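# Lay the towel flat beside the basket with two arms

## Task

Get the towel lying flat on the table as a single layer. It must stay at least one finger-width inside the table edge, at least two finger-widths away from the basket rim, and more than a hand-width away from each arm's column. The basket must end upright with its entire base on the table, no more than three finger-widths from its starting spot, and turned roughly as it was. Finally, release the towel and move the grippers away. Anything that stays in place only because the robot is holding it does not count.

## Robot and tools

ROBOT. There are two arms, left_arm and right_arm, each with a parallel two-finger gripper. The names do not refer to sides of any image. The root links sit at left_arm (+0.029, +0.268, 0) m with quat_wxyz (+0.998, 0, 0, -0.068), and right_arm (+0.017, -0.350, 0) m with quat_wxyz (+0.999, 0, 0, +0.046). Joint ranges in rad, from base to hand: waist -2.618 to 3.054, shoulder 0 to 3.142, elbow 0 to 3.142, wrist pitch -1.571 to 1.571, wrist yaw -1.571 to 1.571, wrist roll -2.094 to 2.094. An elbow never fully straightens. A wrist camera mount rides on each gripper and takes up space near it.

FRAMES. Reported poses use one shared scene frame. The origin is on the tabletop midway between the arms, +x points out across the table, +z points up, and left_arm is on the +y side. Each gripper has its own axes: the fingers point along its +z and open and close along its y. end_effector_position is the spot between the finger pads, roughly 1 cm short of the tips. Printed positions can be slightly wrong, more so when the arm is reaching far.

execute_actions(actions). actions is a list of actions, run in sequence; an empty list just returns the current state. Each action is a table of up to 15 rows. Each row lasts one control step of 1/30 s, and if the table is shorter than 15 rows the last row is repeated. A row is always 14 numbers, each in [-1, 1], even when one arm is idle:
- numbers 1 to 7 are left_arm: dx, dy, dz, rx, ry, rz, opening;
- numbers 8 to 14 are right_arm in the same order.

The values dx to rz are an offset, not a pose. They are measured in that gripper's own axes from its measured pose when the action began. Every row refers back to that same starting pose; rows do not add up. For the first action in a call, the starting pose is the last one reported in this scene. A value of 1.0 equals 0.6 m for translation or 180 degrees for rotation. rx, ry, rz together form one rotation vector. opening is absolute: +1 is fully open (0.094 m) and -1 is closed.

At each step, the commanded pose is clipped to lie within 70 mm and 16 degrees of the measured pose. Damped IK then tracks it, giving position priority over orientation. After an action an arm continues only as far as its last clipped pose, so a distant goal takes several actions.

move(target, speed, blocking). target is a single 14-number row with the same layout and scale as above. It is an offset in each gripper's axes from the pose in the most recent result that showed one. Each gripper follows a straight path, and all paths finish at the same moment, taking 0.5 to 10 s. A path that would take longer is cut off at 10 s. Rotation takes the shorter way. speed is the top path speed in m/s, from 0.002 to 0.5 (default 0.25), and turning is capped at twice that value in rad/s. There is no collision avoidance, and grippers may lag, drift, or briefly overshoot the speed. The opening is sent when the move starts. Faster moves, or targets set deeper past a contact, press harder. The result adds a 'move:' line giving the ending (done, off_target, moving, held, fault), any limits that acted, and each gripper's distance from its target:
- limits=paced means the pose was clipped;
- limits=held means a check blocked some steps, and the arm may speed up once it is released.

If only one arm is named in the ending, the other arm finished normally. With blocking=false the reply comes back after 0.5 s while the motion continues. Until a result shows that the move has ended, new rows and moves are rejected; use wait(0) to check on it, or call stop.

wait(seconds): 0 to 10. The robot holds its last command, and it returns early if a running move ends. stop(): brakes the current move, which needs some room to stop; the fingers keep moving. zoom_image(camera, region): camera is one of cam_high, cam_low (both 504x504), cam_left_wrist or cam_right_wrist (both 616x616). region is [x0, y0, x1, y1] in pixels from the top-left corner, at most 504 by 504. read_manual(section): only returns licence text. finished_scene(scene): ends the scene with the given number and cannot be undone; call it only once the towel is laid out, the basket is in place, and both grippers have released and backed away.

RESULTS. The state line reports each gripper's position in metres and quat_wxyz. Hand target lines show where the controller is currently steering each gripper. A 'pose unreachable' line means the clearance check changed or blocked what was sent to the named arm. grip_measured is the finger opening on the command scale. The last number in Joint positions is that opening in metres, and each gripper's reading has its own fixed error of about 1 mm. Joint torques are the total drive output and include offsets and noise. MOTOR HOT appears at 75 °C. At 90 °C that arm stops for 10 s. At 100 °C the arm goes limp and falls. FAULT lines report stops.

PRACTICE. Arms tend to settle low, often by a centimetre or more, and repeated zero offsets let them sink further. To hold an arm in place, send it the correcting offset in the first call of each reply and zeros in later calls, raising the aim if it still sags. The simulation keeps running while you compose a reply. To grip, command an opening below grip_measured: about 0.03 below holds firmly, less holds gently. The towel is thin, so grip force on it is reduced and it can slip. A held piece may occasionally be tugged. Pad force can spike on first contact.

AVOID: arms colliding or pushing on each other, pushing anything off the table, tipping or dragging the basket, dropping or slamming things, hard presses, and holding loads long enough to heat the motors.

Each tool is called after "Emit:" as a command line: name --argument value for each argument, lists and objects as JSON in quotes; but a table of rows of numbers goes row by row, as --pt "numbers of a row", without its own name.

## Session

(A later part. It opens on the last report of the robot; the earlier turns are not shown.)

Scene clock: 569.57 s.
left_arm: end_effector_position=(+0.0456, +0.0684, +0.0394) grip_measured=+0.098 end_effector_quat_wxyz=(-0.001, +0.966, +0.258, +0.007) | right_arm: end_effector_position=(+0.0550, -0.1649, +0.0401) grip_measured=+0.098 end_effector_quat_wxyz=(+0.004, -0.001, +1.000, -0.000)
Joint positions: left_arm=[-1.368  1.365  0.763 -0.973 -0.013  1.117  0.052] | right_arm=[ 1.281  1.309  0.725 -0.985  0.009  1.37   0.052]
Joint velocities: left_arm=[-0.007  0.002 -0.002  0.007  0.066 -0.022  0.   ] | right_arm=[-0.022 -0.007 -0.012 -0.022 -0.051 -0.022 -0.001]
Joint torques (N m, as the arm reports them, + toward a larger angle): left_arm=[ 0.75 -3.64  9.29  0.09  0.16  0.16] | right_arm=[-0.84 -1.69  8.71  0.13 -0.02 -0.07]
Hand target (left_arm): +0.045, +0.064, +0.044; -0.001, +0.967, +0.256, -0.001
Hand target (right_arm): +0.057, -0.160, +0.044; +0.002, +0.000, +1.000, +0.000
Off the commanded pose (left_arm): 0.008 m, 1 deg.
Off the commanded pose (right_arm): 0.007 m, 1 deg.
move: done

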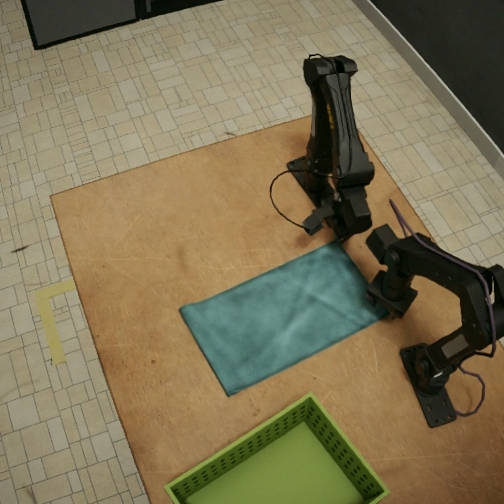

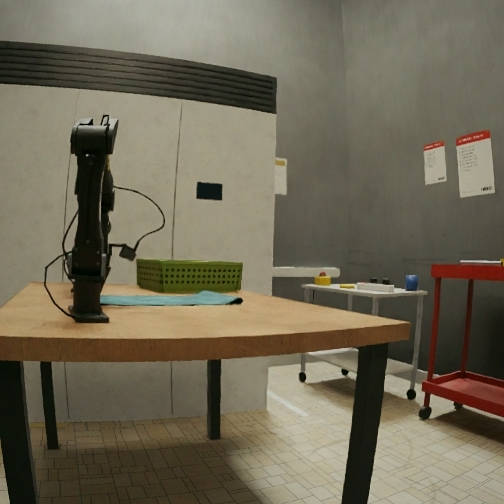

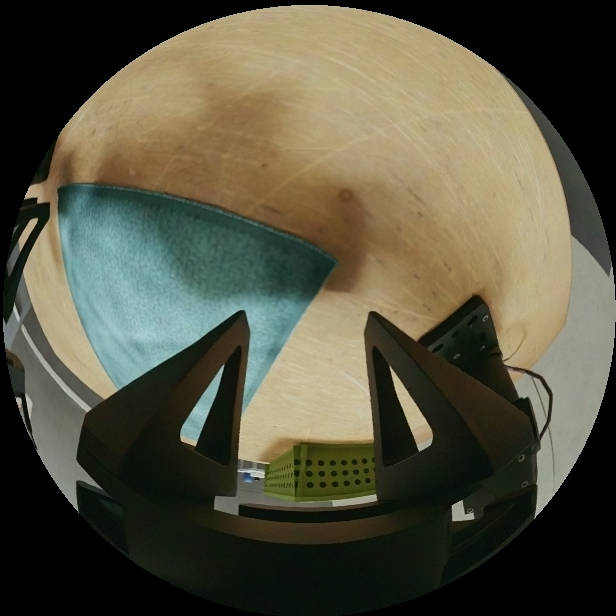

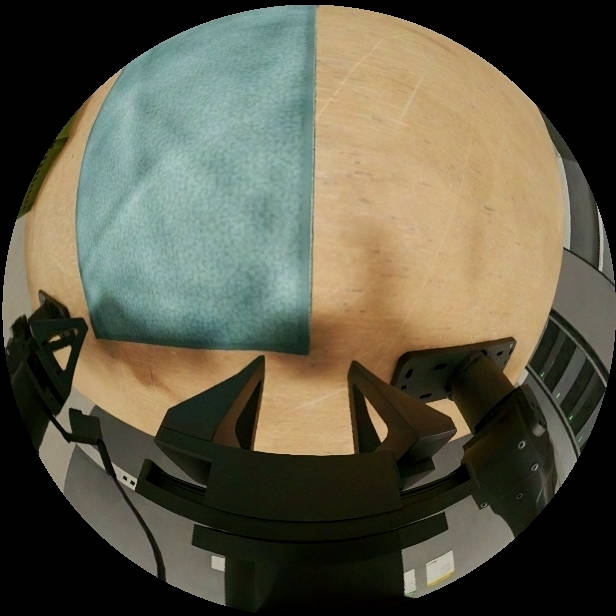

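Emit:
execute_actions --actions '[[[-0.03,-0.01,0.02,0,0,0,0.1,-0.025,0.007,0.02,0,0,0,0.1]],[[0,0,0,0,0,0,0.1,0,0,0,0,0,0,0.1]]]'

Scene clock: 577.43 s.
left_arm: end_effector_position=(+0.0291, +0.0574, +0.0351) grip_measured=+0.098 end_effector_quat_wxyz=(+0.013, +0.967, +0.255, +0.005) | right_arm: end_effector_position=(+0.0681, -0.1575, +0.0336) grip_measured=+0.098 end_effector_quat_wxyz=(+0.005, -0.002, +1.000, +0.008)
Joint positions: left_arm=[-1.452  1.388  0.763 -0.924 -0.016  1.039  0.052] | right_arm=[ 1.221  1.347  0.725 -0.932  0.005  1.309  0.052]
Joint velocities: left_arm=[-0.002 -0.012  0.012  0.051  0.037 -0.037 -0.001] | right_arm=[ 0.007 -0.002  0.017  0.007  0.022 -0.007  0.001]
Joint torques (N m, as the arm reports them, + toward a larger angle): left_arm=[ 0.04 -4.85  6.56  0.3   0.    0.04] | right_arm=[ 0.   -3.05  5.96  0.23  0.01  0.  ]
Hand target (left_arm): +0.029, +0.057, +0.035; +0.013, +0.967, +0.255, +0.005
Hand target (right_arm): +0.068, -0.157, +0.034; +0.005, -0.002, +1.000, +0.008
Off the commanded pose (left_arm): 0.000 m, 0 deg.
Off the commanded pose (right_arm): 0.000 m, 0 deg.

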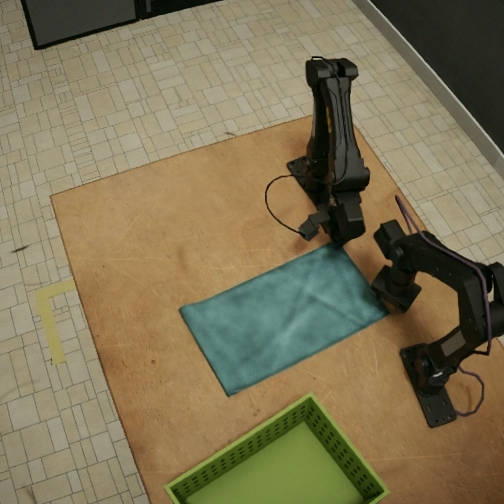

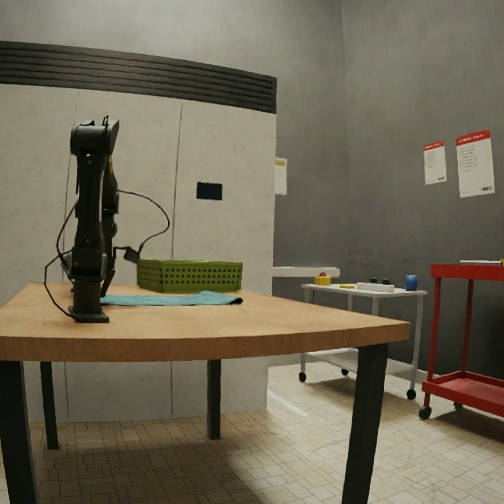

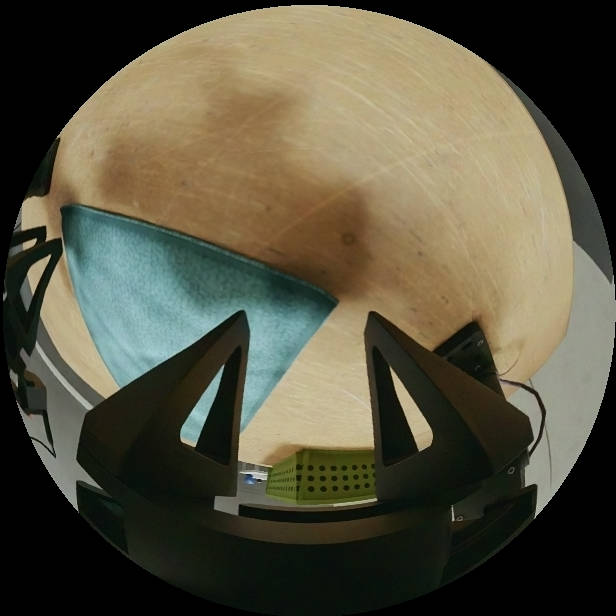

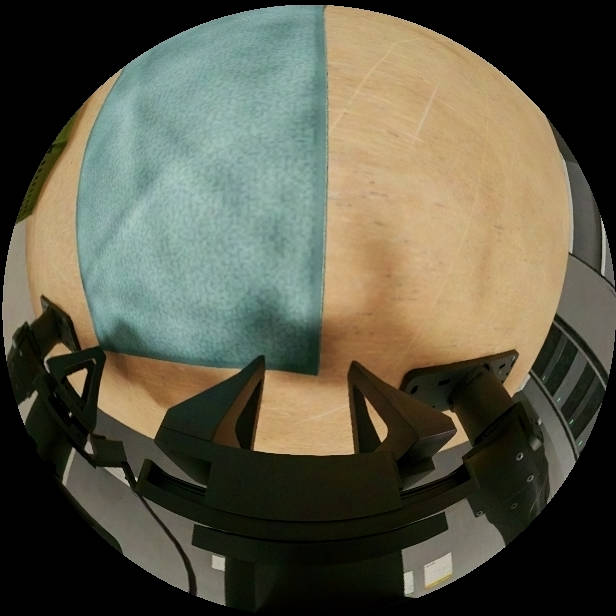

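Emit:
execute_actions --actions '[[[0.008,0,0.01,0,0,0,0.1,-0.008,0,0.01,0,0,0,0.1],[0.008,0,0.02,0,0,0,0.1,-0.008,0,0.018,0,0,0,0.1],[0.008,0,0.02,0,0,0,0.1,-0.008,0,0.018,0,0,0,0.1],[0.008,0,0.03,0,0,0,0.1,-0.008,0,0.026,0,0,0,0.1],[0.008,0,0.03,0,0,0,0.1,-0.008,0,0.026,0,0,0,0.1],[0.008,0,0.038,0,0,0,0.1,-0.008,0,0.033,0,0,0,0.1],[0.008,0,0.038,0,0,0,0.1,-0.008,0,0.033,0,0,0,0.1],[0.008,0,0.044,0,0,0,0.1,-0.008,0,0.036,0,0,0,0.1]],[[0,0,0.004,0,0,0,0.1,0,0,0.004,0,0,0,0.1]]]'

Scene clock: 584.50 s.
left_arm: end_effector_position=(+0.0316, +0.0538, +0.0154) grip_measured=+0.098 end_effector_quat_wxyz=(+0.021, +0.966, +0.256, +0.003) | right_arm: end_effector_position=(+0.0705, -0.1576, +0.0157) grip_measured=+0.098 end_effector_quat_wxyz=(+0.005, -0.004, +1.000, +0.009)
Joint positions: left_arm=[-1.44   1.423  0.705 -0.813 -0.016  1.049  0.052] | right_arm=[ 1.209  1.381  0.673 -0.843  0.005  1.293  0.052]
Joint velocities: left_arm=[ 0.017 -0.027 -0.002  0.022  0.037 -0.066 -0.   ] | right_arm=[ 0.007  0.012 -0.022  0.066  0.037 -0.051 -0.001]
Joint torques (N m, as the arm reports them, + toward a larger angle): left_arm=[ 0.12 -4.58  5.89  0.44 -0.04 -0.01] | right_arm=[-0.01 -2.79  5.14  0.32  0.01 -0.01]
Hand target (left_arm): +0.032, +0.055, +0.013; +0.018, +0.967, +0.256, +0.004
Hand target (right_arm): +0.070, -0.158, +0.013; +0.005, -0.004, +1.000, +0.007
Off the commanded pose (left_arm): 0.003 m, 0 deg.
Off the commanded pose (right_arm): 0.002 m, 0 deg.

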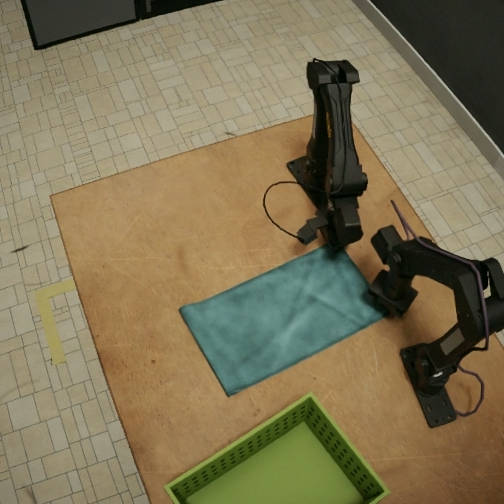

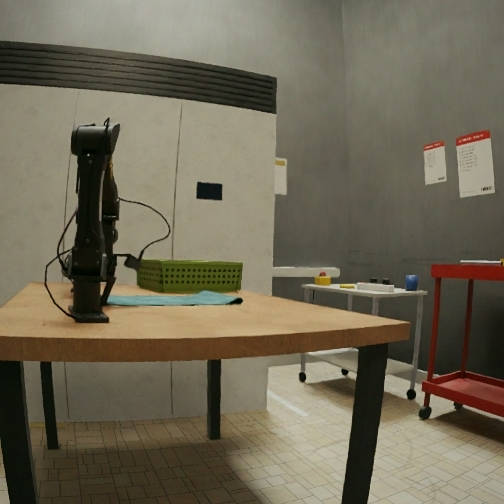

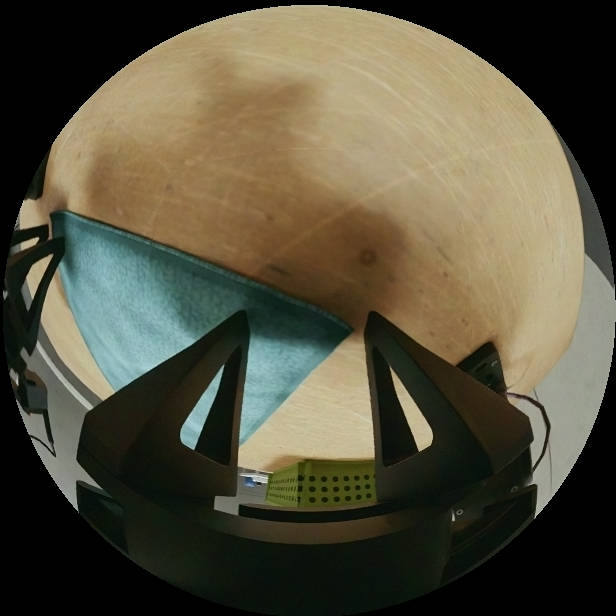

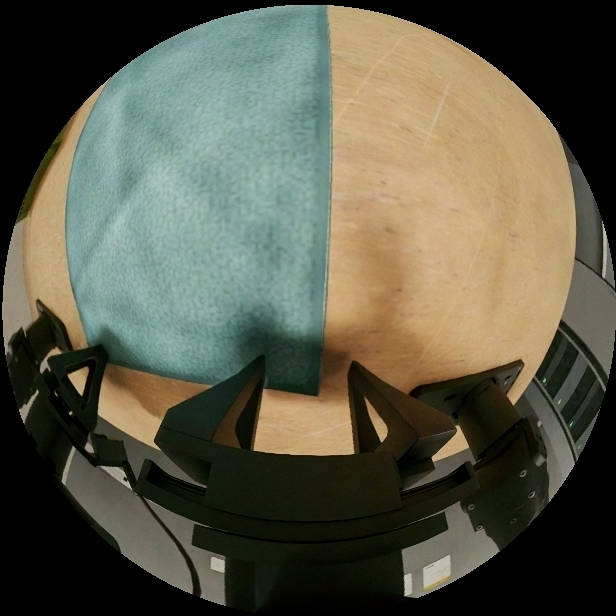

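Emit:
execute_actions --actions '[[[0.005,-0.005,-0.008,0,0,0,0.1,0,0,0,0,0,0,0.1],[0.01,-0.008,-0.008,0,0,0,0.1,0,0,0,0,0,0,0.1],[0.017,-0.014,-0.008,0,0,0,0.1,0,0,0,0,0,0,0.1]],[[0,0,0.012,0,0,0,0.1,0,0,0.002,0,0,0,0.1]]]'

Scene clock: 588.53 s.
left_arm: end_effector_position=(+0.0347, +0.0471, +0.0239) grip_measured=+0.098 end_effector_quat_wxyz=(+0.048, +0.965, +0.257, -0.004) | right_arm: end_effector_position=(+0.0705, -0.1576, +0.0157) grip_measured=+0.098 end_effector_quat_wxyz=(+0.005, -0.004, +1.000, +0.009)
Joint positions: left_arm=[-1.426  1.378  0.702 -0.8   -0.016  1.061  0.052] | right_arm=[ 1.209  1.381  0.673 -0.843  0.005  1.293  0.052]
Joint velocities: left_arm=[-0.007  0.002 -0.002 -0.022 -0.095 -0.051 -0.   ] | right_arm=[ 0.002  0.012 -0.012 -0.037 -0.066 -0.007  0.002]
Joint torques (N m, as the arm reports them, + toward a larger angle): left_arm=[ 0.03 -3.48  4.9   0.51 -0.01  0.04] | right_arm=[ 0.   -2.97  5.45  0.29  0.01 -0.01]
Hand target (left_arm): +0.035, +0.054, +0.016; +0.035, +0.966, +0.257, -0.000
Hand target (right_arm): +0.070, -0.158, +0.015; +0.005, -0.004, +1.000, +0.009
Off the commanded pose (left_arm): 0.010 m, 2 deg.
Off the commanded pose (right_arm): 0.001 m, 0 deg.

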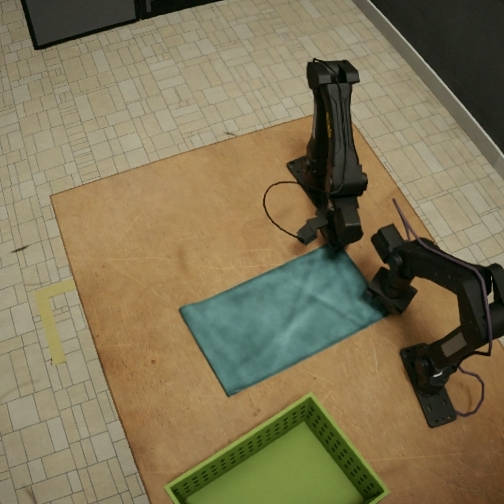

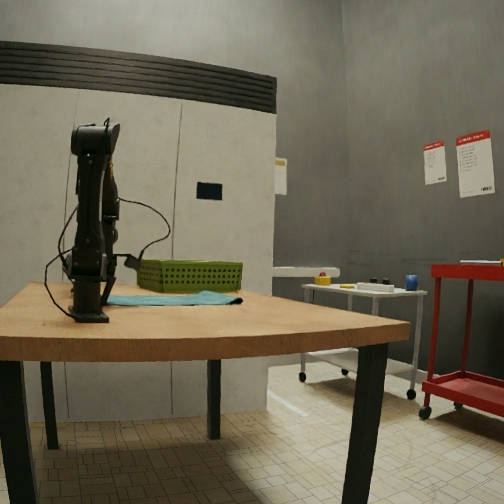

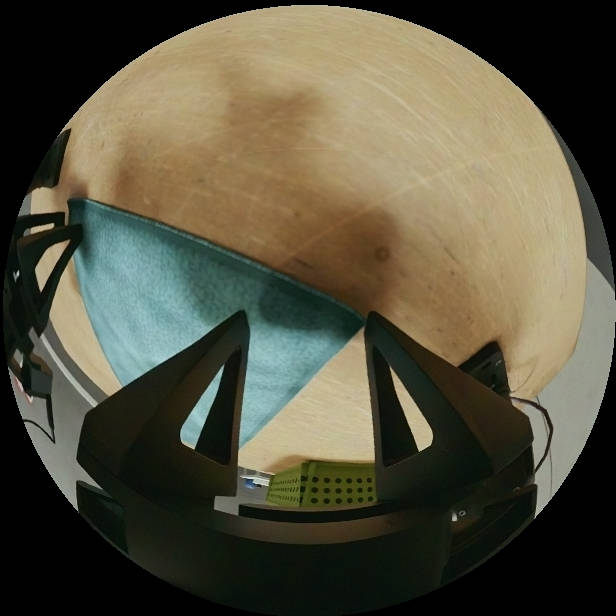

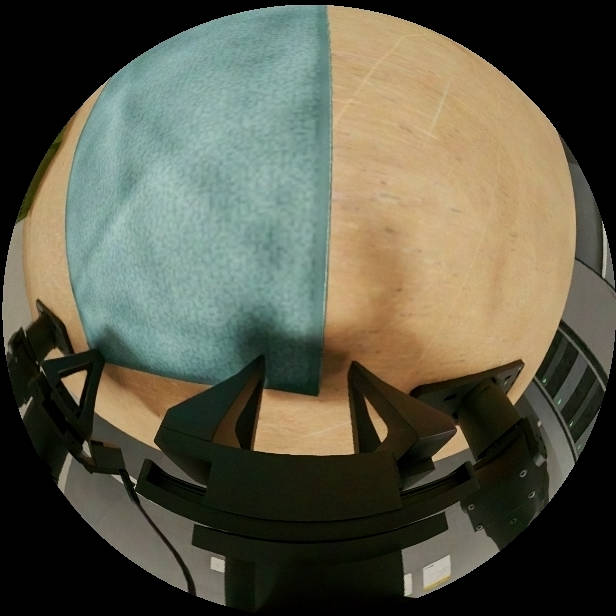

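Emit:
execute_actions --actions '[[[0.02,-0.0305,-0.0035,0.029,0,0,0.1,0,0,0,0,0,0,0.1]]]'

Scene clock: 595.50 s.
left_arm: end_effector_position=(+0.0375, +0.0643, +0.0229) grip_measured=+0.098 end_effector_quat_wxyz=(+0.012, +0.966, +0.258, -0.009) | right_arm: end_effector_position=(+0.0705, -0.1576, +0.0157) grip_measured=+0.098 end_effector_quat_wxyz=(+0.005, -0.004, +1.000, +0.009)
Joint positions: left_arm=[-1.386  1.378  0.702 -0.868  0.013  1.098  0.052] | right_arm=[ 1.209  1.381  0.673 -0.843  0.005  1.293  0.052]
Joint velocities: left_arm=[-0.007 -0.017  0.002 -0.022  0.022  0.007 -0.001] | right_arm=[-0.017  0.007 -0.002  0.037  0.022 -0.095 -0.   ]
Joint torques (N m, as the arm reports them, + toward a larger angle): left_arm=[ 0.61 -5.47  6.13  0.12  0.19  0.13] | right_arm=[-0.01 -3.16  5.74  0.24  0.01 -0.01]
Hand target (left_arm): +0.036, +0.069, +0.024; +0.004, +0.967, +0.256, -0.016
Hand target (right_arm): +0.070, -0.158, +0.016; +0.005, -0.004, +1.000, +0.009
Off the commanded pose (left_arm): 0.005 m, 1 deg.
Off the commanded pose (right_arm): 0.000 m, 0 deg.

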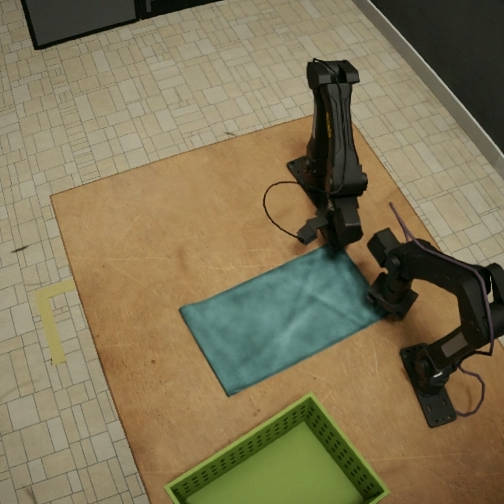

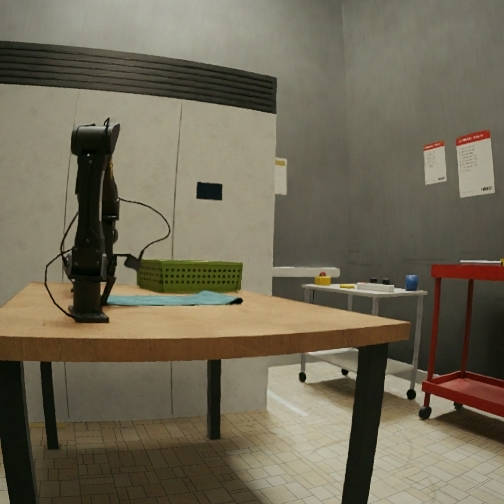

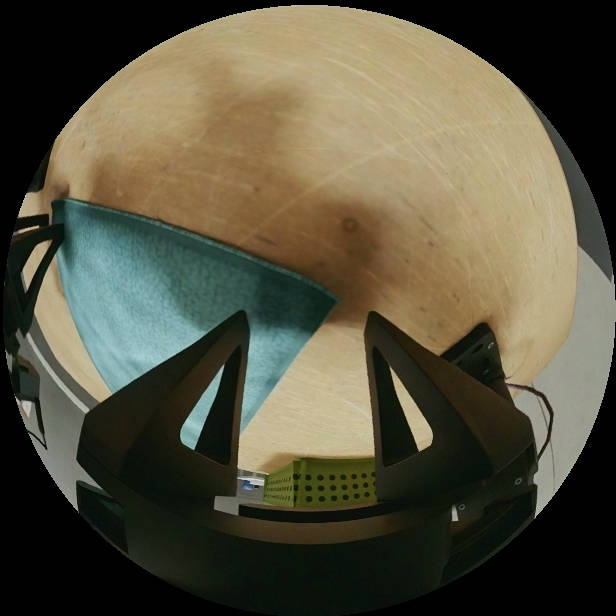

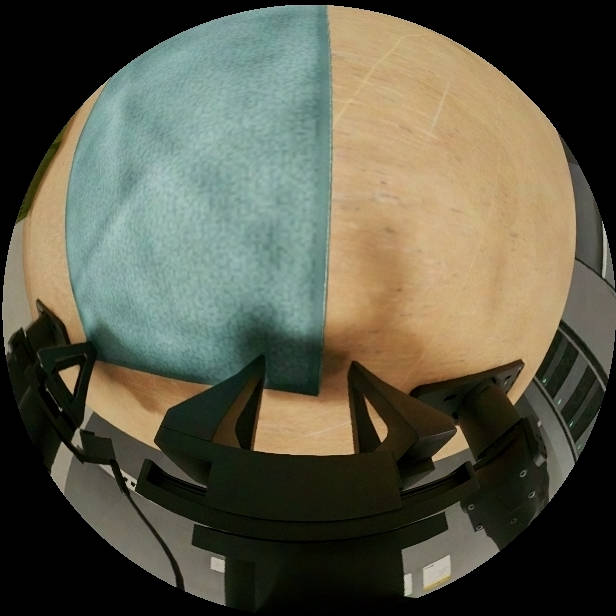

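Emit:
execute_actions --actions '[[[0.005,0,0.008,0,0,0,0.1,0,0,0,0,0,0,0.1],[0.007,0,0.014,0,0,0,0.1,0,0,0,0,0,0,0.1],[0.007,0,0.02,0,0,0,0.1,0,0,0,0,0,0,0.1],[0.007,0,0.023,0,0,0,0.1,0,0,0.002,0,0,0,0.1]]]'

Scene clock: 600.13 s.
left_arm: end_effector_position=(+0.0393, +0.0589, +0.0165) grip_measured=+0.098 end_effector_quat_wxyz=(+0.023, +0.966, +0.259, -0.012) | right_arm: end_effector_position=(+0.0705, -0.1576, +0.0157) grip_measured=+0.098 end_effector_quat_wxyz=(+0.005, -0.004, +1.000, +0.009)
Joint positions: left_arm=[-1.378  1.389  0.681 -0.813  0.014  1.104  0.052] | right_arm=[ 1.209  1.381  0.673 -0.843  0.005  1.293  0.052]
Joint velocities: left_arm=[ 0.012  0.002 -0.002  0.066  0.037 -0.081  0.   ] | right_arm=[-0.012 -0.022 -0.002  0.022  0.051 -0.037 -0.   ]
Joint torques (N m, as the arm reports them, + toward a larger angle): left_arm=[ 0.61 -3.94  4.4   0.42  0.02  0.14] | right_arm=[ 0.   -2.97  5.45  0.29  0.01  0.  ]
Hand target (left_arm): +0.041, +0.066, +0.009; +0.011, +0.966, +0.258, -0.009
Hand target (right_arm): +0.070, -0.158, +0.015; +0.005, -0.004, +1.000, +0.009
Off the commanded pose (left_arm): 0.010 m, 1 deg.
Off the commanded pose (right_arm): 0.001 m, 0 deg.

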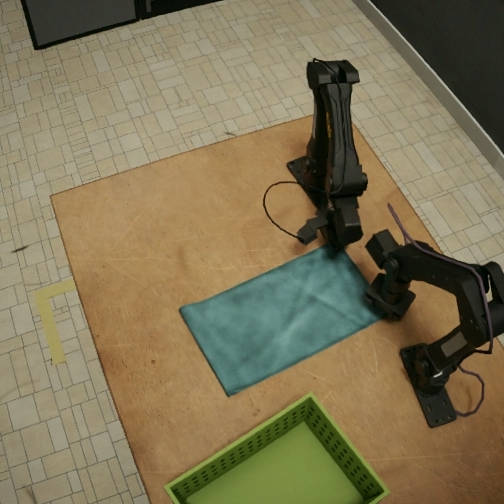

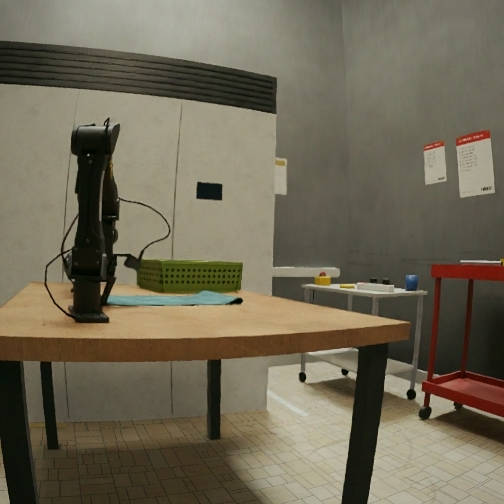

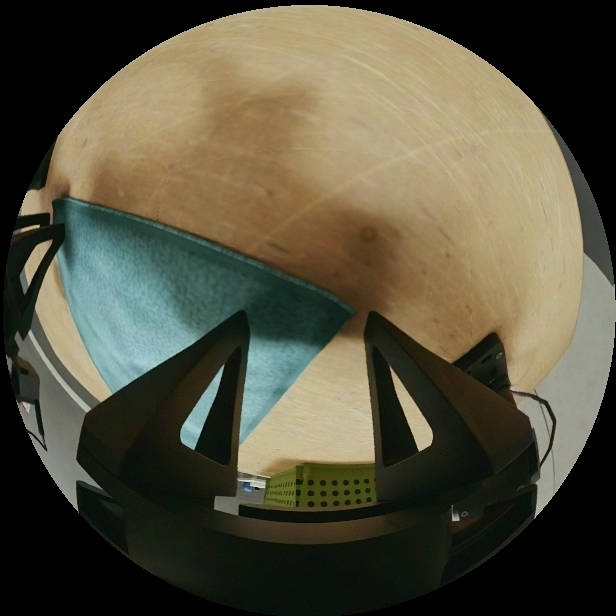

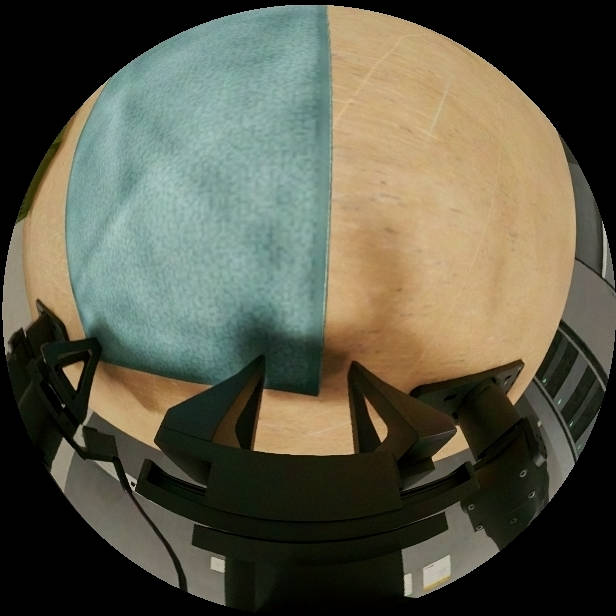

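Emit:
execute_actions --actions '[[[0,-0.008,0.008,0,0,0,0.1,0,0,0.004,0,0,0,0.1]],[[0,0,0.004,0,0,0,0.0,0,0,0.003,0,0,0,0.0],[0,0,0.004,0,0,0,-0.1,0,0,0.003,0,0,0,-0.1],[0,0,0.004,0,0,0,-0.2,0,0,0.003,0,0,0,-0.2],[0,0,0.004,0,0,0,-0.3,0,0,0.003,0,0,0,-0.3],[0,0,0.004,0,0,0,-0.4,0,0,0.003,0,0,0,-0.4],[0,0,0.004,0,0,0,-0.5,0,0,0.003,0,0,0,-0.5],[0,0,0.004,0,0,0,-0.6,0,0,0.003,0,0,0,-0.6],[0,0,0.004,0,0,0,-0.7,0,0,0.003,0,0,0,-0.7],[0,0,0.004,0,0,0,-0.8,0,0,0.003,0,0,0,-0.8],[0,0,0.004,0,0,0,-0.9,0,0,0.003,0,0,0,-0.9],[0,0,0.004,0,0,0,-1,0,0,0.003,0,0,0,-1]],[[0,0,0,0,0,0,-1,0,0,0,0,0,0,-1]]]'

Scene clock: 605.97 s.
left_arm: end_effector_position=(+0.0396, +0.0538, +0.0168) grip_measured=-0.985 end_effector_quat_wxyz=(+0.033, +0.965, +0.259, -0.014) | right_arm: end_effector_position=(+0.0707, -0.1570, +0.0157) grip_measured=-0.994 end_effector_quat_wxyz=(+0.006, -0.004, +1.000, +0.010)
Joint positions: left_arm=[-1.378  1.389  0.681 -0.792  0.014  1.103  0.001] | right_arm=[ 1.209  1.381  0.673 -0.841  0.005  1.293  0.   ]
Joint velocities: left_arm=[ 0.012  0.002 -0.007 -0.007 -0.051  0.007 -0.001] | right_arm=[-0.007  0.002 -0.017  0.022 -0.007 -0.037 -0.   ]
Joint torques (N m, as the arm reports them, + toward a larger angle): left_arm=[ 0.02 -4.77  6.35  0.41  0.01  0.02] | right_arm=[ 0.   -3.18  5.75  0.24  0.01 -0.01]
Hand target (left_arm): +0.040, +0.054, +0.017; +0.033, +0.965, +0.259, -0.014
Hand target (right_arm): +0.071, -0.157, +0.016; +0.006, -0.004, +1.000, +0.010
Off the commanded pose (left_arm): 0.000 m, 0 deg.
Off the commanded pose (right_arm): 0.000 m, 0 deg.

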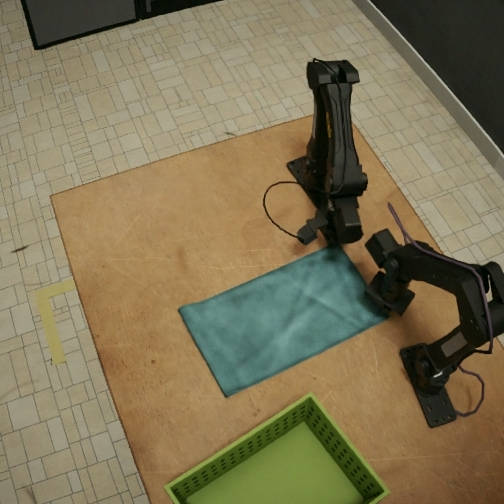

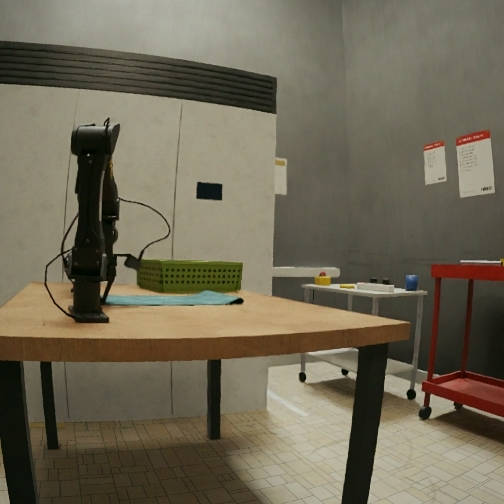

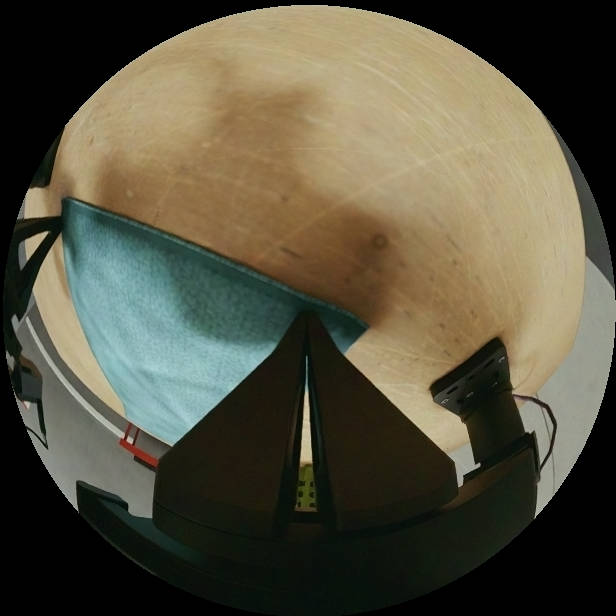

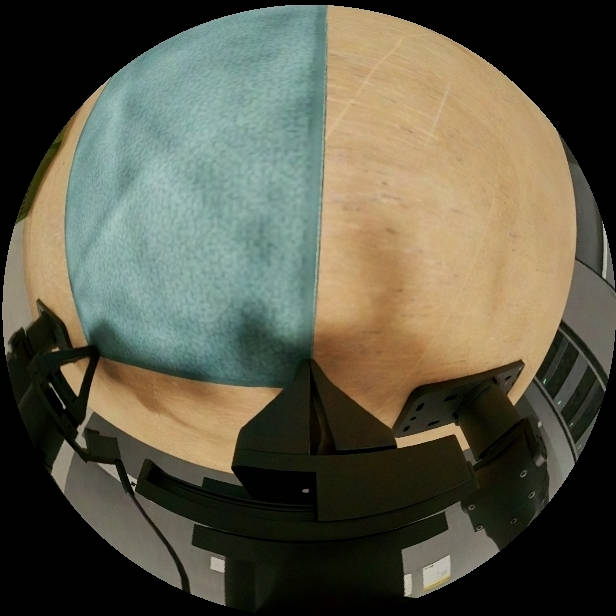

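Emit:
execute_actions --actions '[[[0,0,-0.01,0,0,0,-0.6,0,0,0,0,0,0,-1],[0,0,-0.01,0,0,0,-0.2,0,0,0,0,0,0,-1],[0,-0.01,-0.01,0,0,0,0.1,0,0,0,0,0,0,-1],[0,-0.02,-0.01,0,0,0,0.1,0,0,0,0,0,0,-1],[0,-0.025,-0.01,-0.02,0,0,0.1,0,0,0,0,0,0,-1]],[[0,0,0,0,0,0,0.1,0,0,0,0,0,0,-1]]]'

Scene clock: 611.53 s.
left_arm: end_effector_position=(+0.0317, +0.0592, +0.0260) grip_measured=+0.098 end_effector_quat_wxyz=(+0.069, +0.964, +0.255, -0.012) | right_arm: end_effector_position=(+0.0707, -0.1570, +0.0157) grip_measured=-0.994 end_effector_quat_wxyz=(+0.006, -0.004, +1.000, +0.010)
Joint positions: left_arm=[-1.435  1.275  0.631 -0.787 -0.011  1.054  0.052] | right_arm=[ 1.209  1.381  0.673 -0.841  0.005  1.293  0.   ]
Joint velocities: left_arm=[ 0.002  0.027 -0.012 -0.051  0.051  0.037  0.001] | right_arm=[-0.002 -0.027  0.012 -0.022  0.007 -0.066  0.002]
Joint torques (N m, as the arm reports them, + toward a larger angle): left_arm=[ 0.08 -3.92  6.83  0.54  0.03  0.03] | right_arm=[ 0.   -3.17  5.75  0.24  0.01 -0.01]
Hand target (left_arm): +0.032, +0.059, +0.026; +0.069, +0.964, +0.255, -0.013
Hand target (right_arm): +0.071, -0.157, +0.016; +0.006, -0.004, +1.000, +0.010
Off the commanded pose (left_arm): 0.000 m, 0 deg.
Off the commanded pose (right_arm): 0.000 m, 0 deg.

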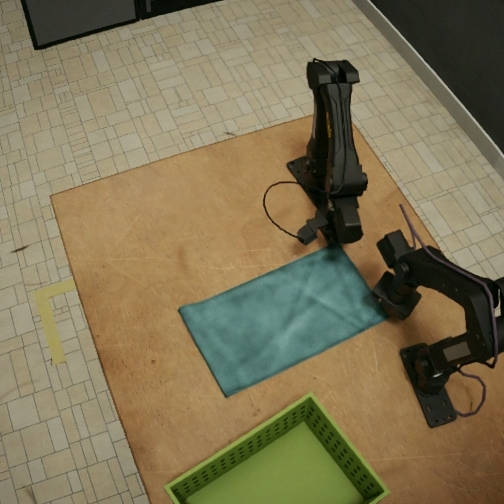

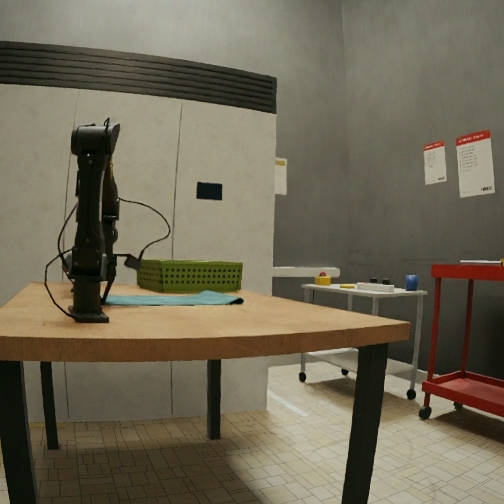

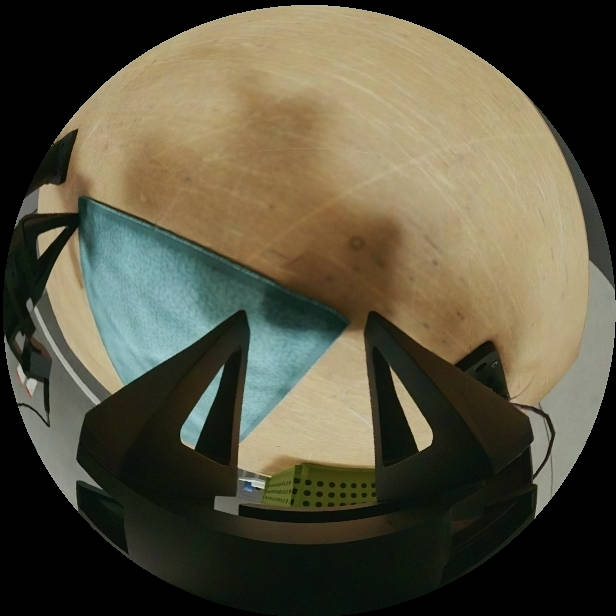

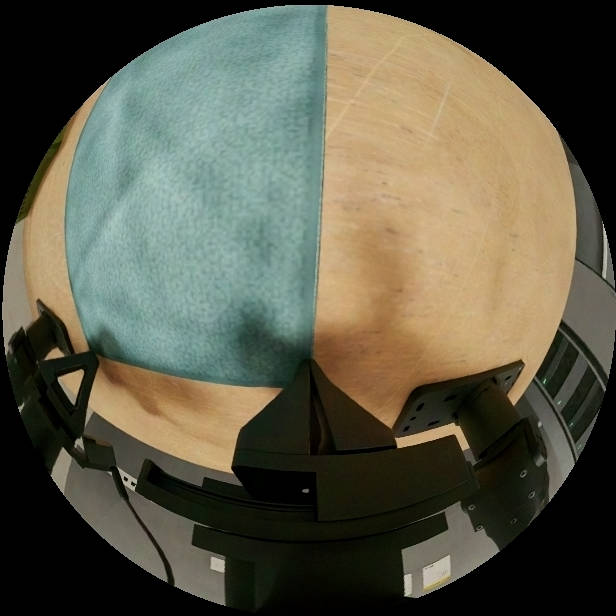

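Emit:
move --target '[0.016,-0.005,0.024,0.040,0.0186,-0.002,0.1,0,0,0,0,0,0,-1]' --speed 0.02

Scene clock: 622.70 s.
left_arm: end_effector_position=(+0.0366, +0.0668, +0.0118) grip_measured=+0.098 end_effector_quat_wxyz=(+0.007, +0.966, +0.257, -0.001) | right_arm: end_effector_position=(+0.0707, -0.1570, +0.0157) grip_measured=-0.994 end_effector_quat_wxyz=(+0.006, -0.004, +1.000, +0.010)
Joint positions: left_arm=[-1.402  1.403  0.673 -0.827 -0.001  1.084  0.052] | right_arm=[ 1.209  1.381  0.673 -0.841  0.005  1.293  0.   ]
Joint velocities: left_arm=[ 0.002 -0.027 -0.002 -0.007 -0.066 -0.022 -0.002] | right_arm=[-0.002  0.002 -0.007  0.022  0.037  0.022 -0.001]
Joint torques (N m, as the arm reports them, + toward a larger angle): left_arm=[ 0.75 -2.53  7.66  0.27  0.03  0.11] | right_arm=[ 0.   -3.17  5.75  0.24  0.01 -0.01]
Hand target (left_arm): +0.039, +0.065, +0.011; +0.001, +0.966, +0.258, -0.001
Hand target (right_arm): +0.071, -0.157, +0.016; +0.006, -0.004, +1.000, +0.010
Off the commanded pose (left_arm): 0.003 m, 1 deg.
Off the commanded pose (right_arm): 0.000 m, 0 deg.
move: done

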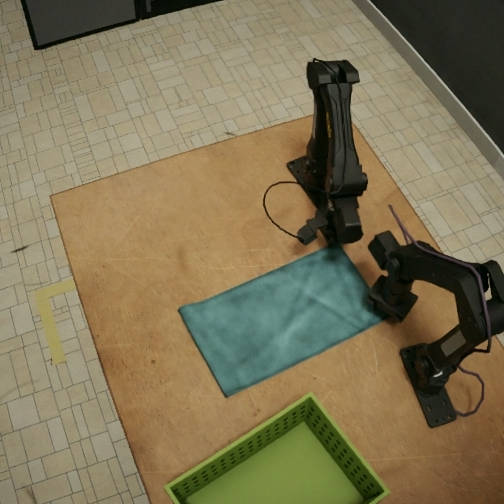

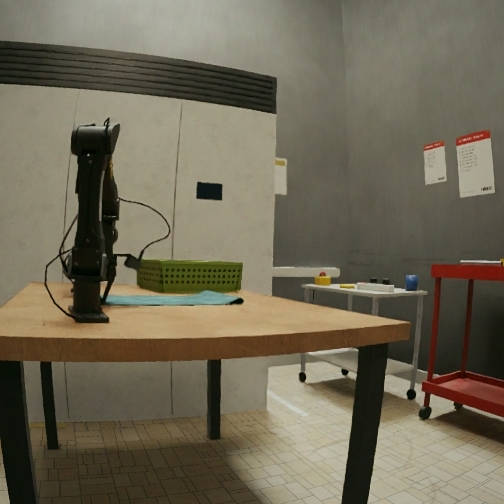

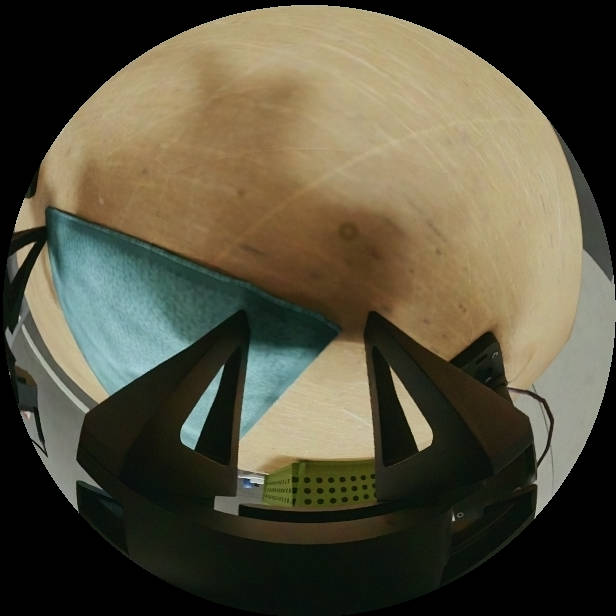

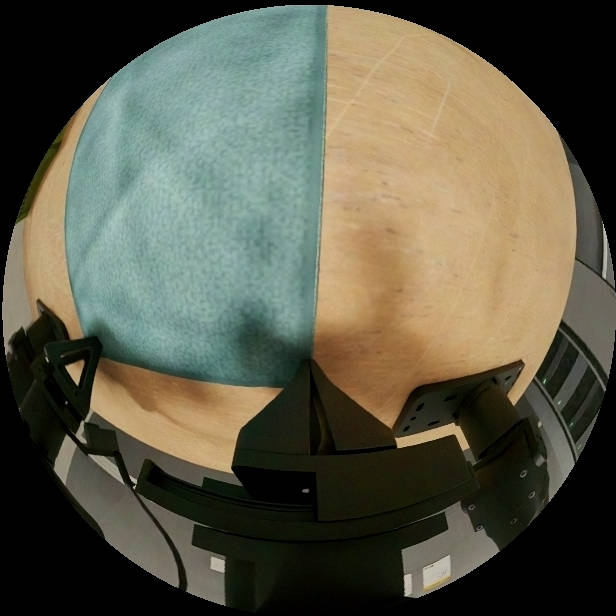

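Emit:
execute_actions --actions '[[[0,0,0.002,0,0,0,0.0,0,0,0,0,0,0,-1],[0,0,0.002,0,0,0,-0.1,0,0,0,0,0,0,-1],[0,0,0.002,0,0,0,-0.2,0,0,0,0,0,0,-1],[0,0,0.002,0,0,0,-0.3,0,0,0,0,0,0,-1],[0,0,0.002,0,0,0,-0.4,0,0,0,0,0,0,-1],[0,0,0.002,0,0,0,-0.5,0,0,0,0,0,0,-1],[0,0,0.002,0,0,0,-0.6,0,0,0,0,0,0,-1],[0,0,0.002,0,0,0,-0.7,0,0,0,0,0,0,-1],[0,0,0.002,0,0,0,-0.8,0,0,0,0,0,0,-1],[0,0,0.002,0,0,0,-0.9,0,0,0,0,0,0,-1],[0,0,0.002,0,0,0,-1,0,0,0,0,0,0,-1]],[[0,0,0,0,0,0,-1,0,0,0,0,0,0,-1]],[[0,0,-0.02,0,0,0,-1,0,0,-0.02,0,0,0,-1]]]'

Scene clock: 628.93 s.
left_arm: end_effector_position=(+0.0378, +0.0666, +0.0151) grip_measured=-0.959 end_effector_quat_wxyz=(+0.011, +0.966, +0.257, +0.001) | right_arm: end_effector_position=(+0.0683, -0.1657, +0.0166) grip_measured=-0.994 end_effector_quat_wxyz=(+0.000, -0.004, +1.000, -0.009)
Joint positions: left_arm=[-1.402  1.391  0.678 -0.838 -0.008  1.084  0.002] | right_arm=[ 1.209  1.381  0.677 -0.883  0.005  1.293  0.   ]
Joint velocities: left_arm=[-0.007 -0.002 -0.007 -0.081 -0.037 -0.007  0.001] | right_arm=[-0.012  0.002  0.012  0.037 -0.007 -0.007  0.   ]
Joint torques (N m, as the arm reports them, + toward a larger angle): left_arm=[ 0.04 -6.05  8.72  0.14  0.01 -0.01] | right_arm=[ 0.   -4.99  8.42  0.06  0.01 -0.01]
Hand target (left_arm): +0.038, +0.061, +0.024; +0.021, +0.966, +0.257, -0.001
Hand target (right_arm): +0.071, -0.157, +0.027; +0.006, -0.004, +1.000, +0.010
Off the commanded pose (left_arm): 0.011 m, 1 deg.
Off the commanded pose (right_arm): 0.014 m, 2 deg.

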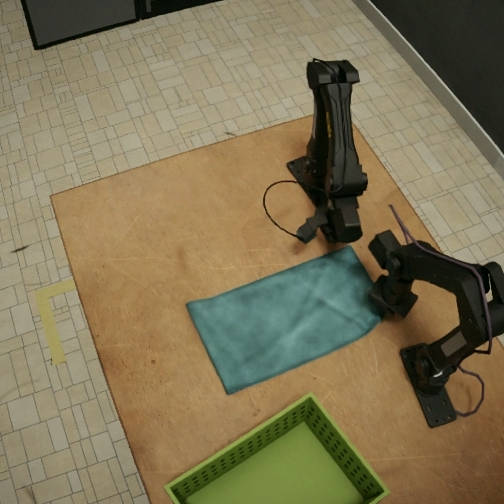

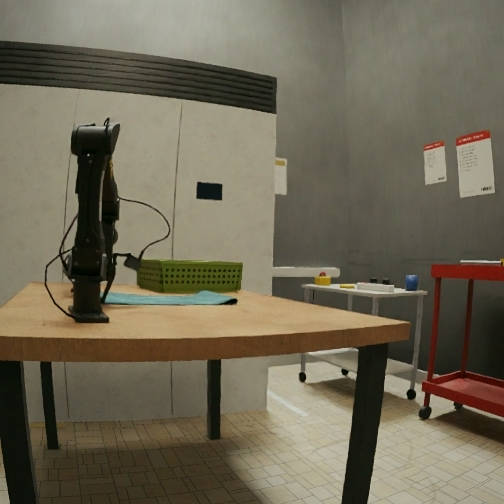

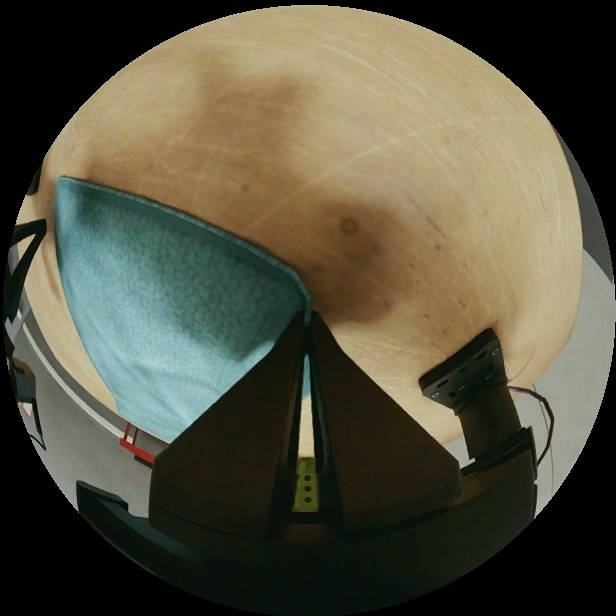

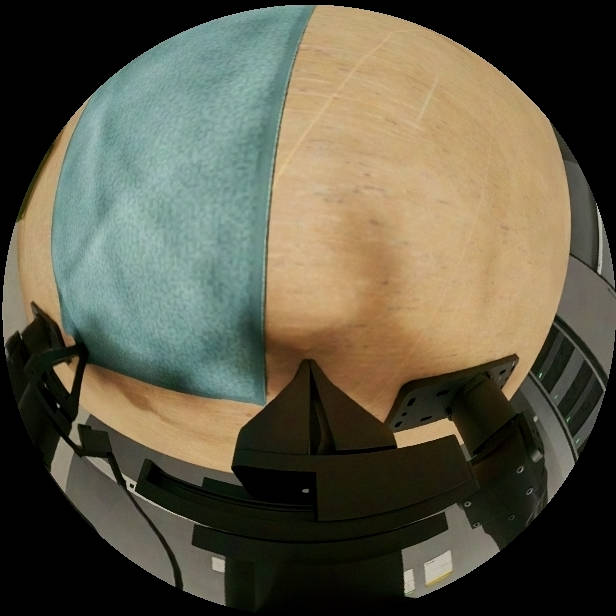

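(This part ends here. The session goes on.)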